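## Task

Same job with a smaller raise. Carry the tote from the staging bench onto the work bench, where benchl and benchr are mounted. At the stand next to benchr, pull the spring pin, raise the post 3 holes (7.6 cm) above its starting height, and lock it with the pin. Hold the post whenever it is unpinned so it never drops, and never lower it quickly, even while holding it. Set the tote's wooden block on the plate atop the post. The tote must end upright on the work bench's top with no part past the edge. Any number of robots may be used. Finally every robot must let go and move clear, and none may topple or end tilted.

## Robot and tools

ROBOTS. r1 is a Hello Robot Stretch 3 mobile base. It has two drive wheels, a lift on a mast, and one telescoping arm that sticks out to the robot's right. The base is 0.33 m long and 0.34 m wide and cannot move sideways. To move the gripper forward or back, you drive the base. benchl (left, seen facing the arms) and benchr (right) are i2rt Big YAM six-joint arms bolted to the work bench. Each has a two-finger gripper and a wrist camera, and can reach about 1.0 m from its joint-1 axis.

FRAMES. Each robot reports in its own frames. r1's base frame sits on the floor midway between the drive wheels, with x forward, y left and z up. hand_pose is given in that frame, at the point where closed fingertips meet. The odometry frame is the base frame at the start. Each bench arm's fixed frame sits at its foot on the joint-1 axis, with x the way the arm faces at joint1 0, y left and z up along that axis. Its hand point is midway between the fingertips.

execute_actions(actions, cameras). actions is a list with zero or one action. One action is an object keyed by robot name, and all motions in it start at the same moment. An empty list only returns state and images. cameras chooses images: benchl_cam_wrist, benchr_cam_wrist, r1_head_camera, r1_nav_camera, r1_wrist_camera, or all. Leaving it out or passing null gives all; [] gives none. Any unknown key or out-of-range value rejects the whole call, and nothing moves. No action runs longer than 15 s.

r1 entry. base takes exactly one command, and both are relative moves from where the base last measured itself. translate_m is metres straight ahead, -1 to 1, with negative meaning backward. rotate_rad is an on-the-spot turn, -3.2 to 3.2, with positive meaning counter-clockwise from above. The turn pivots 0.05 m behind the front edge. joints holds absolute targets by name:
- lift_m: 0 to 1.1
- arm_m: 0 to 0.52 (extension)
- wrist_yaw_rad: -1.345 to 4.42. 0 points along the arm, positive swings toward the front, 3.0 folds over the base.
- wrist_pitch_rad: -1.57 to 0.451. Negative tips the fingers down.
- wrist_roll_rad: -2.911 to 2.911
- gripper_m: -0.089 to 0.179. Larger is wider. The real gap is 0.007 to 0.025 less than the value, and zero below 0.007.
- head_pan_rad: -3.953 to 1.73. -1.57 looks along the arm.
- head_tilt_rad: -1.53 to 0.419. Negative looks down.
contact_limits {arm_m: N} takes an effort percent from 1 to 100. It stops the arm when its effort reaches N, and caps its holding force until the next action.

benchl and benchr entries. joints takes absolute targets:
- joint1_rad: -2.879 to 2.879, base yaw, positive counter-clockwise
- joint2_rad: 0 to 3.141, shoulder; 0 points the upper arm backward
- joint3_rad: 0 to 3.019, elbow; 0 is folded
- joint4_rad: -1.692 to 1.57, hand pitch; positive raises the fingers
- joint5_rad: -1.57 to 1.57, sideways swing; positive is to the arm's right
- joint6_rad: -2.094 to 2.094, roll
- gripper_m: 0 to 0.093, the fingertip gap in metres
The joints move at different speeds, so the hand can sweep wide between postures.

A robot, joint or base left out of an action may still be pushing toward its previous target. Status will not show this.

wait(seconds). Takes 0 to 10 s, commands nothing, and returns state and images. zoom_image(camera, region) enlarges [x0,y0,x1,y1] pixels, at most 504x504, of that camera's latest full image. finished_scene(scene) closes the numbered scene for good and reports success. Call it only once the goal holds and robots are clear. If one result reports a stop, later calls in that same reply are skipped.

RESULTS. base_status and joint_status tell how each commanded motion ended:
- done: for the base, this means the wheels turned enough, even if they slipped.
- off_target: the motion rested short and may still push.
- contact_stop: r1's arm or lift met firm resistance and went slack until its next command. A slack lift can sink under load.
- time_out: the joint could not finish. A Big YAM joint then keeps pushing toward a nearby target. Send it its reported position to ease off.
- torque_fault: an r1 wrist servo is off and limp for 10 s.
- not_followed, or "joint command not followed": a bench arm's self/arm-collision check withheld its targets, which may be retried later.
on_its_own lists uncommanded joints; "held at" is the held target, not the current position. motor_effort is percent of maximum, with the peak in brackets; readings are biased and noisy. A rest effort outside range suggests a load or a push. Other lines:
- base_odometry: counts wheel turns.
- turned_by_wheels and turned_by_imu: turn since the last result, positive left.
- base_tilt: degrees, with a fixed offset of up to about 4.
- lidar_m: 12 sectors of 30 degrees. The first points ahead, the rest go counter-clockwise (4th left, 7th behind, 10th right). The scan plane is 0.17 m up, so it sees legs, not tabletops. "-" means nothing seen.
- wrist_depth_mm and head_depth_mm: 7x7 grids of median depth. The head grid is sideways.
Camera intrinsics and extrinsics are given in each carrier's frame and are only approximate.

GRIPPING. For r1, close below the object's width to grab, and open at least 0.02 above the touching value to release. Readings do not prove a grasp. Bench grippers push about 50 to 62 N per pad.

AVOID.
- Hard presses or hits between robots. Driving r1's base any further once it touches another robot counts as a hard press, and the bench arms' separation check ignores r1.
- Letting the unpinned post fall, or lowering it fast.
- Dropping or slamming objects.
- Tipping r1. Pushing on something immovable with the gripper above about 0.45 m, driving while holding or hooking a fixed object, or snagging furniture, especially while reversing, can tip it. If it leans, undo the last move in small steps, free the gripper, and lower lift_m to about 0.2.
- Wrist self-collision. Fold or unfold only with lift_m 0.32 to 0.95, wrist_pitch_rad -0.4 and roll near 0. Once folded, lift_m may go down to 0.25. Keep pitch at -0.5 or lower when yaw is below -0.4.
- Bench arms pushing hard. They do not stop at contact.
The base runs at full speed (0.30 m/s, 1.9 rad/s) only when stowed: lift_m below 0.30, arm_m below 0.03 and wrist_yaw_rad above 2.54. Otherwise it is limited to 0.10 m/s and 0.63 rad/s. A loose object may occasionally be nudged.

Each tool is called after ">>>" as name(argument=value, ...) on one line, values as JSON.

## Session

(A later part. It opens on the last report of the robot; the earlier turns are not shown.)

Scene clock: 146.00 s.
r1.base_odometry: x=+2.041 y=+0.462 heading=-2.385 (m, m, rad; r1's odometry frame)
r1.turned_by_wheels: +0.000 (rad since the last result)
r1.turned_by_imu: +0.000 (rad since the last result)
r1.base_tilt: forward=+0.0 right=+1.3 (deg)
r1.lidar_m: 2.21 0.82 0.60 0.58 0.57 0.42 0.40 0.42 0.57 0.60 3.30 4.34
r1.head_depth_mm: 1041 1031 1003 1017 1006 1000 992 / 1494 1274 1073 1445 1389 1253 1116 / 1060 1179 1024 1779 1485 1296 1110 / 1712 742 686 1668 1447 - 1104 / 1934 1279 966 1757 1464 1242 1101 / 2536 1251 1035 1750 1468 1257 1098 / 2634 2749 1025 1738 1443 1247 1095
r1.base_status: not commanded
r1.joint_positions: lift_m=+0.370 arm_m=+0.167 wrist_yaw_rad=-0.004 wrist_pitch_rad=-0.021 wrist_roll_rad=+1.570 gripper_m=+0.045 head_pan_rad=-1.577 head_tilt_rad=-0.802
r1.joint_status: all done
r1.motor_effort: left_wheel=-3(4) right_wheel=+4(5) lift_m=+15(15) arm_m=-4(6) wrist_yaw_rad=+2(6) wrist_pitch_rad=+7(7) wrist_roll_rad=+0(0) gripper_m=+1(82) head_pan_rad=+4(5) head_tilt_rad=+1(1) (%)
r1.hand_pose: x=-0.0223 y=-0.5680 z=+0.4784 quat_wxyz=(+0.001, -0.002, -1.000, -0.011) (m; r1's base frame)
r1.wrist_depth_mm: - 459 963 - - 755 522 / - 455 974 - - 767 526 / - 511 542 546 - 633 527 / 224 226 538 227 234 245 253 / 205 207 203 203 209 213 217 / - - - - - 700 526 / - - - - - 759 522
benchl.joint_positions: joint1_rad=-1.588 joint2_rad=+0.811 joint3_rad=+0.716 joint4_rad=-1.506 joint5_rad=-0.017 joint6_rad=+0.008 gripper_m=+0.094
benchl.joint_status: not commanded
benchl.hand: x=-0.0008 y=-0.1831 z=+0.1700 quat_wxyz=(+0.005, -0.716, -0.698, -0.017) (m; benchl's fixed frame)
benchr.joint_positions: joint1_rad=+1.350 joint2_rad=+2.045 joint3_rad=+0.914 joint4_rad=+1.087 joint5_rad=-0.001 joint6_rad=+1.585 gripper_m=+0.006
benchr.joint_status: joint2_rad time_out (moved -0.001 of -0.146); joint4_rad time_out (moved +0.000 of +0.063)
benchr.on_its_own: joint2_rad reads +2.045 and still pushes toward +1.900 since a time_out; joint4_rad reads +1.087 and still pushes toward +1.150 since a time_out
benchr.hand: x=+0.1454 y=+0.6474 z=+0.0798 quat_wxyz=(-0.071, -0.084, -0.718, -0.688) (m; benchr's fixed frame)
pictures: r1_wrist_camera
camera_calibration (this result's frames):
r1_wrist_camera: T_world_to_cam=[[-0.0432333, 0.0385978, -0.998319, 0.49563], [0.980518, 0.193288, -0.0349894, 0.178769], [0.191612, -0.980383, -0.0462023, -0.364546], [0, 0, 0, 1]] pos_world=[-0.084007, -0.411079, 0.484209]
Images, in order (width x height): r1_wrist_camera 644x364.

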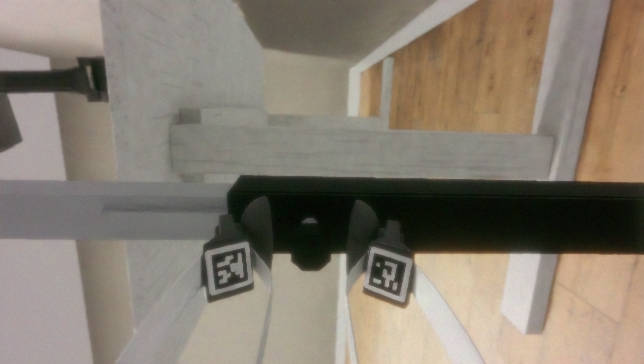

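>>> execute_actions(actions=[{"r1":{"base":{"translate_m":0.012},"joints":{"lift_m":0.372}},"benchr":{"joints":{"joint2_rad":2.02,"joint4_rad":1.14}}}], cameras=[])

>>> execute_actions(actions=[{"r1":{"joints":{"arm_m":0.185}}}], cameras=[])

>>> execute_actions(actions=[{"r1":{"joints":{"gripper_m":-0.07}}}], cameras=[])

>>> execute_actions(actions=[{"r1":{"joints":{"arm_m":0.166}}}], cameras=["r1_wrist_camera"])

>>> execute_actions(actions=[{"benchr":{"joints":{"joint2_rad":1.92}}}], cameras=["r1_wrist_camera"])

Scene clock: 147.83 s.
r1.base_odometry: x=+2.032 y=+0.453 heading=-2.385 (m, m, rad; r1's odometry frame)
r1.turned_by_wheels: +0.000 (rad since the last result)
r1.turned_by_imu: +0.000 (rad since the last result)
r1.base_tilt: forward=-0.1 right=+1.3 (deg)
r1.lidar_m: 2.22 0.82 0.61 0.58 0.58 0.43 0.41 0.43 0.59 0.60 3.30 4.33
r1.head_depth_mm: 1077 1069 1000 1046 1043 1030 1025 / 1541 1309 1076 1477 1421 1252 1119 / 1063 1164 1022 1783 1478 1298 1112 / 1840 776 687 1373 1452 - 1107 / 1945 1278 1004 1754 1465 1249 1102 / 2554 1253 1034 1747 1465 1254 1092 / 2688 2761 1030 1732 1455 1243 1093
r1.base_status: done
r1.joint_positions: lift_m=+0.371 arm_m=+0.167 wrist_yaw_rad=-0.003 wrist_pitch_rad=-0.021 wrist_roll_rad=+1.570 gripper_m=+0.045 head_pan_rad=-1.577 head_tilt_rad=-0.802
r1.joint_status: all done
r1.motor_effort: left_wheel=-2(2) right_wheel=+2(7) lift_m=+38(37) arm_m=-4(3) wrist_yaw_rad=+2(2) wrist_pitch_rad=+7(7) wrist_roll_rad=+0(0) gripper_m=+0(1) head_pan_rad=+4(5) head_tilt_rad=+1(0) (%)
r1.hand_pose: x=-0.0222 y=-0.5680 z=+0.4803 quat_wxyz=(+0.001, -0.002, -1.000, -0.011) (m; r1's base frame)
r1.wrist_depth_mm: - 458 951 - - 787 519 / - 457 981 - - 782 538 / - 504 532 550 570 568 537 / 198 198 200 201 204 208 212 / - 506 629 201 211 216 219 / - - - - - 700 528 / - - - - - 756 519
benchl.joint_positions: joint1_rad=-1.588 joint2_rad=+0.811 joint3_rad=+0.716 joint4_rad=-1.506 joint5_rad=-0.017 joint6_rad=+0.008 gripper_m=+0.094
benchl.joint_status: not commanded
benchl.hand: x=-0.0008 y=-0.1831 z=+0.1700 quat_wxyz=(+0.005, -0.716, -0.698, -0.017) (m; benchl's fixed frame)
benchr.joint_positions: joint1_rad=+1.350 joint2_rad=+2.051 joint3_rad=+0.914 joint4_rad=+1.096 joint5_rad=-0.001 joint6_rad=+1.586 gripper_m=+0.006
benchr.joint_status: all done
benchr.hand: x=+0.1453 y=+0.6472 z=+0.0779 quat_wxyz=(-0.070, -0.084, -0.717, -0.689) (m; benchr's fixed frame)
pictures: none
No camera images: the call's "cameras" was empty. Leave "cameras" out to get every camera's image.

Scene clock: 148.83 s.
r1.base_odometry: x=+2.032 y=+0.453 heading=-2.385 (m, m, rad; r1's odometry frame)
r1.turned_by_wheels: +0.000 (rad since the last result)
r1.turned_by_imu: +0.000 (rad since the last result)
r1.base_tilt: forward=-0.1 right=+1.3 (deg)
r1.lidar_m: 2.22 0.83 0.61 0.58 0.58 0.43 0.41 0.43 0.59 0.60 3.30 4.34
r1.head_depth_mm: 1073 1063 1003 1046 1044 1028 1020 / 1540 1297 1076 1487 1422 1249 1118 / 1060 1161 1029 1780 1479 1295 1117 / 1835 778 686 1370 1464 - 1110 / 1954 1276 999 1768 1466 1253 1108 / 2549 1247 1035 1747 1454 1253 1098 / 2667 2702 1024 1721 1449 1248 1088
r1.base_status: not commanded
r1.joint_positions: lift_m=+0.371 arm_m=+0.184 wrist_yaw_rad=-0.003 wrist_pitch_rad=-0.019 wrist_roll_rad=+1.570 gripper_m=+0.045 head_pan_rad=-1.577 head_tilt_rad=-0.802
r1.joint_status: all done
r1.motor_effort: left_wheel=-2(2) right_wheel=+3(2) lift_m=+37(37) arm_m=+7(8) wrist_yaw_rad=+2(2) wrist_pitch_rad=+6(7) wrist_roll_rad=+1(0) gripper_m=+0(1) head_pan_rad=+4(4) head_tilt_rad=+1(1) (%)
r1.hand_pose: x=-0.0222 y=-0.5849 z=+0.4809 quat_wxyz=(+0.001, -0.002, -1.000, -0.010) (m; r1's base frame)
r1.wrist_depth_mm: - 416 945 - - 776 506 / - 448 965 - - 785 510 / - 454 524 531 544 550 529 / 183 185 186 183 187 192 200 / - 418 188 158 192 196 200 / - 538 - - - 758 530 / - - - - - 780 527
benchl.joint_positions: joint1_rad=-1.588 joint2_rad=+0.811 joint3_rad=+0.716 joint4_rad=-1.506 joint5_rad=-0.017 joint6_rad=+0.008 gripper_m=+0.094
benchl.joint_status: not commanded
benchl.hand: x=-0.0008 y=-0.1831 z=+0.1700 quat_wxyz=(+0.005, -0.716, -0.698, -0.017) (m; benchl's fixed frame)
benchr.joint_positions: joint1_rad=+1.350 joint2_rad=+2.051 joint3_rad=+0.914 joint4_rad=+1.096 joint5_rad=-0.001 joint6_rad=+1.586 gripper_m=+0.006
benchr.joint_status: not commanded
benchr.hand: x=+0.1453 y=+0.6472 z=+0.0779 quat_wxyz=(-0.070, -0.084, -0.717, -0.689) (m; benchr's fixed frame)
pictures: none
No camera images: the call's "cameras" was empty. Leave "cameras" out to get every camera's image.

Scene clock: 150.47 s.
r1.base_odometry: x=+2.032 y=+0.453 heading=-2.386 (m, m, rad; r1's odometry frame)
r1.turned_by_wheels: +0.000 (rad since the last result)
r1.turned_by_imu: +0.000 (rad since the last result)
r1.base_tilt: forward=-0.1 right=+1.2 (deg)
r1.lidar_m: 2.23 0.83 0.61 0.58 0.58 0.43 0.41 0.43 0.59 0.60 3.31 4.36
r1.head_depth_mm: 1069 1065 1004 1044 1038 1033 1025 / 1547 1302 1075 1486 1421 1250 1117 / 1060 1164 1028 1784 1482 1295 1117 / 1857 781 688 1376 1444 - 1107 / 1971 1276 1004 1759 1471 1251 1106 / 2538 1246 1040 1757 1458 1251 1093 / 2693 2715 1034 1738 1454 1255 1091
r1.base_status: not commanded
r1.joint_positions: lift_m=+0.371 arm_m=+0.183 wrist_yaw_rad=-0.002 wrist_pitch_rad=-0.016 wrist_roll_rad=+1.571 gripper_m=-0.068 head_pan_rad=-1.577 head_tilt_rad=-0.802
r1.joint_status: all done
r1.on_its_own: arm_m is at rest, and its effort (+16) is outside its rest range (-14 to +14)
r1.motor_effort: left_wheel=-3(4) right_wheel=+4(5) lift_m=+37(37) arm_m=+16(16) wrist_yaw_rad=+2(2) wrist_pitch_rad=+5(6) wrist_roll_rad=+0(0) gripper_m=-36(99) head_pan_rad=+4(4) head_tilt_rad=+1(1) (%)
r1.hand_pose: x=-0.0219 y=-0.5841 z=+0.4815 quat_wxyz=(+0.000, -0.001, -1.000, -0.009) (m; r1's base frame)
r1.wrist_depth_mm: - 411 943 - - 775 515 / - 448 987 - - 775 520 / - 458 518 538 547 549 536 / 185 185 187 185 189 192 198 / - 429 194 152 194 198 201 / - 567 - - - 761 531 / - - - - - 756 530
benchl.joint_positions: joint1_rad=-1.588 joint2_rad=+0.811 joint3_rad=+0.716 joint4_rad=-1.506 joint5_rad=-0.017 joint6_rad=+0.008 gripper_m=+0.094
benchl.joint_status: not commanded
benchl.hand: x=-0.0008 y=-0.1831 z=+0.1700 quat_wxyz=(+0.005, -0.716, -0.698, -0.017) (m; benchl's fixed frame)
benchr.joint_positions: joint1_rad=+1.350 joint2_rad=+2.051 joint3_rad=+0.914 joint4_rad=+1.096 joint5_rad=-0.001 joint6_rad=+1.586 gripper_m=+0.006
benchr.joint_status: not commanded
benchr.hand: x=+0.1453 y=+0.6472 z=+0.0779 quat_wxyz=(-0.070, -0.084, -0.717, -0.689) (m; benchr's fixed frame)
pictures: none
No camera images: the call's "cameras" was empty. Leave "cameras" out to get every camera's image.

Scene clock: 151.87 s.
r1.base_odometry: x=+2.032 y=+0.453 heading=-2.385 (m, m, rad; r1's odometry frame)
r1.turned_by_wheels: +0.000 (rad since the last result)
r1.turned_by_imu: +0.000 (rad since the last result)
r1.base_tilt: forward=+0.0 right=+1.3 (deg)
r1.lidar_m: 2.23 0.82 0.60 0.58 0.58 0.43 0.41 0.43 0.59 0.60 3.28 4.35
r1.head_depth_mm: 1069 1064 1003 1051 1040 1032 1017 / 1549 1311 1075 1487 1423 1246 1116 / 1058 1169 1023 1780 1469 1300 1114 / 1832 774 686 1368 1437 - 1105 / 1936 1269 1000 1756 1463 1257 1107 / 2525 1246 1037 1748 1450 1248 1099 / 2696 2712 1029 1743 1455 1240 1091
r1.base_status: not commanded
r1.joint_positions: lift_m=+0.371 arm_m=+0.167 wrist_yaw_rad=+0.005 wrist_pitch_rad=-0.024 wrist_roll_rad=+1.571 gripper_m=-0.062 head_pan_rad=-1.577 head_tilt_rad=-0.802
r1.joint_status: all done
r1.on_its_own: gripper_m is held at -0.063, not at your -0.070, by its stall guard, which is still easing
r1.motor_effort: left_wheel=+1(4) right_wheel=-2(5) lift_m=+37(37) arm_m=-8(15) wrist_yaw_rad=-4(4) wrist_pitch_rad=+8(8) wrist_roll_rad=+0(0) gripper_m=-33(36) head_pan_rad=+4(5) head_tilt_rad=+1(1) (%)
r1.hand_pose: x=-0.0201 y=-0.5674 z=+0.4795 quat_wxyz=(+0.000, +0.002, -1.000, -0.013) (m; r1's base frame)
r1.wrist_depth_mm: - 457 962 - - 766 520 / - 467 959 - - 757 533 / - 508 532 551 551 569 529 / 196 200 199 199 206 209 214 / - 520 693 163 - 617 487 / - 573 - - - 704 522 / - - - - - 744 522
benchl.joint_positions: joint1_rad=-1.588 joint2_rad=+0.811 joint3_rad=+0.716 joint4_rad=-1.506 joint5_rad=-0.017 joint6_rad=+0.008 gripper_m=+0.094
benchl.joint_status: not commanded
benchl.hand: x=-0.0008 y=-0.1831 z=+0.1700 quat_wxyz=(+0.005, -0.716, -0.698, -0.017) (m; benchl's fixed frame)
benchr.joint_positions: joint1_rad=+1.350 joint2_rad=+2.051 joint3_rad=+0.914 joint4_rad=+1.097 joint5_rad=-0.001 joint6_rad=+1.586 gripper_m=+0.006
benchr.joint_status: not commanded
benchr.hand: x=+0.1453 y=+0.6472 z=+0.0781 quat_wxyz=(-0.071, -0.084, -0.716, -0.689) (m; benchr's fixed frame)
pictures: r1_wrist_camera
camera_calibration (this result's frames):
r1_wrist_camera: T_world_to_cam=[[-0.0419058, 0.0412487, -0.99827, 0.498301], [0.978917, 0.201612, -0.0327628, 0.180197], [0.199912, -0.978596, -0.0488278, -0.361861], [0, 0, 0, 1]] pos_world=[-0.0831757, -0.411, 0.485673]
Images, in order (width x height): r1_wrist_camera 644x364.

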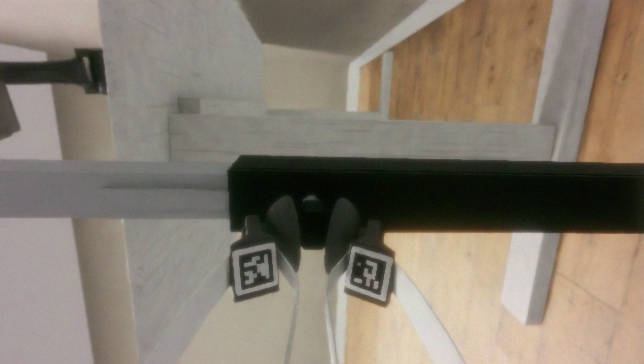

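Scene clock: 152.70 s.
r1.base_odometry: x=+2.032 y=+0.453 heading=-2.385 (m, m, rad; r1's odometry frame)
r1.turned_by_wheels: +0.000 (rad since the last result)
r1.turned_by_imu: +0.000 (rad since the last result)
r1.base_tilt: forward=-0.1 right=+1.3 (deg)
r1.lidar_m: 2.22 0.83 0.60 0.58 0.58 0.43 0.41 0.43 0.59 0.60 3.30 4.36
r1.head_depth_mm: 1072 1068 1000 1048 1042 1035 1020 / 1535 1304 1069 1495 1418 1257 1120 / 1060 1166 1028 1788 1481 1294 1116 / 1832 725 673 1370 1442 - 1104 / 1939 1269 968 1762 1464 1253 1103 / 2544 1248 1036 1759 1464 1255 1097 / 2711 2709 1025 1740 1453 1243 1096
r1.base_status: not commanded
r1.joint_positions: lift_m=+0.371 arm_m=+0.167 wrist_yaw_rad=+0.005 wrist_pitch_rad=-0.024 wrist_roll_rad=+1.571 gripper_m=-0.059 head_pan_rad=-1.577 head_tilt_rad=-0.802
r1.joint_status: not commanded
r1.on_its_own: gripper_m is held at -0.060, not at your -0.070, by its stall guard, which is still easing
r1.motor_effort: left_wheel=+1(1) right_wheel=-2(2) lift_m=+37(37) arm_m=-8(8) wrist_yaw_rad=-4(4) wrist_pitch_rad=+8(8) wrist_roll_rad=+0(1) gripper_m=-30(31) head_pan_rad=+5(5) head_tilt_rad=+1(1) (%)
r1.hand_pose: x=-0.0201 y=-0.5674 z=+0.4795 quat_wxyz=(+0.000, +0.002, -1.000, -0.013) (m; r1's base frame)
r1.wrist_depth_mm: - 461 960 - - 785 506 / - 470 - - - 774 531 / - 504 541 548 562 574 522 / 197 198 198 199 203 210 212 / - 520 698 164 - 626 482 / - 575 - - - 696 525 / - - - - - 753 525
benchl.joint_positions: joint1_rad=-1.588 joint2_rad=+0.811 joint3_rad=+0.716 joint4_rad=-1.506 joint5_rad=-0.017 joint6_rad=+0.008 gripper_m=+0.094
benchl.joint_status: not commanded
benchl.hand: x=-0.0008 y=-0.1831 z=+0.1700 quat_wxyz=(+0.005, -0.716, -0.698, -0.017) (m; benchl's fixed frame)
benchr.joint_positions: joint1_rad=+1.350 joint2_rad=+2.012 joint3_rad=+0.910 joint4_rad=+1.096 joint5_rad=-0.001 joint6_rad=+1.585 gripper_m=+0.006
benchr.joint_status: all done
benchr.hand: x=+0.1454 y=+0.6474 z=+0.1014 quat_wxyz=(-0.072, -0.083, -0.704, -0.701) (m; benchr's fixed frame)
pictures: r1_wrist_camera
camera_calibration (this result's frames):
r1_wrist_camera: T_world_to_cam=[[-0.0419059, 0.0412487, -0.99827, 0.498301], [0.978917, 0.201612, -0.0327629, 0.180197], [0.199912, -0.978597, -0.0488278, -0.361861], [0, 0, 0, 1]] pos_world=[-0.0831757, -0.411, 0.485673]
Images, in order (width x height): r1_wrist_camera 644x364.

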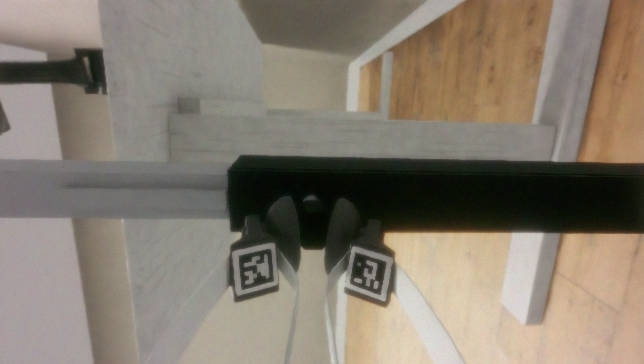

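>>> execute_actions(actions=[{"benchr":{"joints":{"joint2_rad":1.86,"joint4_rad":1.08}}}], cameras=[])

>>> execute_actions(actions=[{"benchr":{"joints":{"joint2_rad":1.81,"joint4_rad":1.04}}}], cameras=["r1_wrist_camera"])

Scene clock: 153.90 s.
r1.base_odometry: x=+2.032 y=+0.453 heading=-2.385 (m, m, rad; r1's odometry frame)
r1.turned_by_wheels: +0.000 (rad since the last result)
r1.turned_by_imu: +0.000 (rad since the last result)
r1.base_tilt: forward=+0.0 right=+1.3 (deg)
r1.lidar_m: 2.22 0.83 0.60 0.58 0.58 0.43 0.41 0.43 0.59 0.60 3.29 4.35
r1.head_depth_mm: 1075 1066 999 1051 1036 1030 1018 / 1544 1302 1072 1492 1421 1255 1115 / 1061 1164 1031 1791 1487 1304 1116 / 1844 713 668 1374 1442 - 1105 / 1932 1278 967 1752 1467 1254 1102 / 2519 1253 1040 1743 1464 1245 1091 / 2673 2693 1032 1742 1456 1245 1091
r1.base_status: not commanded
r1.joint_positions: lift_m=+0.371 arm_m=+0.167 wrist_yaw_rad=+0.005 wrist_pitch_rad=-0.025 wrist_roll_rad=+1.571 gripper_m=-0.053 head_pan_rad=-1.577 head_tilt_rad=-0.802
r1.joint_status: not commanded
r1.on_its_own: gripper_m is held at -0.054, not at your -0.070, by its stall guard, which is still easing
r1.motor_effort: left_wheel=+0(1) right_wheel=-1(2) lift_m=+37(37) arm_m=-6(8) wrist_yaw_rad=-4(4) wrist_pitch_rad=+8(8) wrist_roll_rad=-1(0) gripper_m=-27(29) head_pan_rad=+4(5) head_tilt_rad=+1(1) (%)
r1.hand_pose: x=-0.0201 y=-0.5672 z=+0.4795 quat_wxyz=(+0.000, +0.002, -1.000, -0.013) (m; r1's base frame)
r1.wrist_depth_mm: - 460 990 - - 780 512 / - 460 969 - - 769 540 / - 516 534 558 557 578 527 / 196 198 200 199 205 209 213 / - 510 736 167 - 633 490 / - 565 - - - 709 525 / - - - - - 745 523
benchl.joint_positions: joint1_rad=-1.588 joint2_rad=+0.811 joint3_rad=+0.716 joint4_rad=-1.506 joint5_rad=-0.017 joint6_rad=+0.008 gripper_m=+0.094
benchl.joint_status: not commanded
benchl.hand: x=-0.0008 y=-0.1831 z=+0.1700 quat_wxyz=(+0.005, -0.716, -0.698, -0.017) (m; benchl's fixed frame)
benchr.joint_positions: joint1_rad=+1.350 joint2_rad=+1.983 joint3_rad=+0.908 joint4_rad=+1.037 joint5_rad=-0.001 joint6_rad=+1.586 gripper_m=+0.006
benchr.joint_status: all done
benchr.hand: x=+0.1454 y=+0.6472 z=+0.1048 quat_wxyz=(-0.071, -0.084, -0.715, -0.690) (m; benchr's fixed frame)
pictures: none
No camera images: the call's "cameras" was empty. Leave "cameras" out to get every camera's image.

Scene clock: 155.57 s.
r1.base_odometry: x=+2.032 y=+0.453 heading=-2.385 (m, m, rad; r1's odometry frame)
r1.turned_by_wheels: +0.000 (rad since the last result)
r1.turned_by_imu: +0.000 (rad since the last result)
r1.base_tilt: forward=-0.1 right=+1.3 (deg)
r1.lidar_m: 2.22 0.83 0.61 0.58 0.58 0.43 0.41 0.43 0.59 0.60 3.30 4.36
r1.head_depth_mm: 1071 1067 1002 1049 1040 1031 1026 / 1534 1302 1070 1487 1414 1251 1116 / 1058 1175 1027 1781 1488 1299 1114 / 1843 714 668 1371 1442 - 1104 / 1952 1272 970 1765 1464 1256 1103 / 2550 1248 1036 1762 1463 1250 1102 / 2682 2691 1031 1740 1456 1248 1094
r1.base_status: not commanded
r1.joint_positions: lift_m=+0.371 arm_m=+0.167 wrist_yaw_rad=+0.005 wrist_pitch_rad=-0.025 wrist_roll_rad=+1.571 gripper_m=-0.044 head_pan_rad=-1.577 head_tilt_rad=-0.802
r1.joint_status: not commanded
r1.on_its_own: gripper_m is held at -0.045, not at your -0.070, by its stall guard, which is still easing
r1.motor_effort: left_wheel=+1(0) right_wheel=-1(1) lift_m=+37(37) arm_m=-6(7) wrist_yaw_rad=-4(4) wrist_pitch_rad=+8(8) wrist_roll_rad=+0(1) gripper_m=-13(27) head_pan_rad=+5(4) head_tilt_rad=+1(1) (%)
r1.hand_pose: x=-0.0202 y=-0.5672 z=+0.4795 quat_wxyz=(+0.000, +0.002, -1.000, -0.013) (m; r1's base frame)
r1.wrist_depth_mm: - 458 979 - - 771 523 / - 461 989 - - 782 532 / - 512 535 550 559 576 526 / 196 198 199 199 205 210 213 / - 517 737 167 - 621 477 / - 577 - - - 694 529 / - - - - - 755 517
benchl.joint_positions: joint1_rad=-1.588 joint2_rad=+0.811 joint3_rad=+0.716 joint4_rad=-1.506 joint5_rad=-0.017 joint6_rad=+0.008 gripper_m=+0.094
benchl.joint_status: not commanded
benchl.hand: x=-0.0008 y=-0.1831 z=+0.1700 quat_wxyz=(+0.005, -0.716, -0.698, -0.017) (m; benchl's fixed frame)
benchr.joint_positions: joint1_rad=+1.350 joint2_rad=+1.971 joint3_rad=+0.908 joint4_rad=+1.007 joint5_rad=-0.001 joint6_rad=+1.579 gripper_m=+0.007
benchr.joint_status: joint2_rad time_out (moved -0.012 of -0.173); the others done
benchr.on_its_own: joint2_rad reads +1.971 and still pushes toward +1.810 since a time_out
benchr.hand: x=+0.1454 y=+0.6472 z=+0.1051 quat_wxyz=(-0.072, -0.083, -0.722, -0.683) (m; benchr's fixed frame)
pictures: r1_wrist_camera
camera_calibration (this result's frames):
r1_wrist_camera: T_world_to_cam=[[-0.0418991, 0.04148, -0.99826, 0.498362], [0.978956, 0.201434, -0.0327188, 0.180087], [0.199726, -0.978623, -0.049047, -0.361605], [0, 0, 0, 1]] pos_world=[-0.0831946, -0.410823, 0.485651]
Images, in order (width x height): r1_wrist_camera 644x364.

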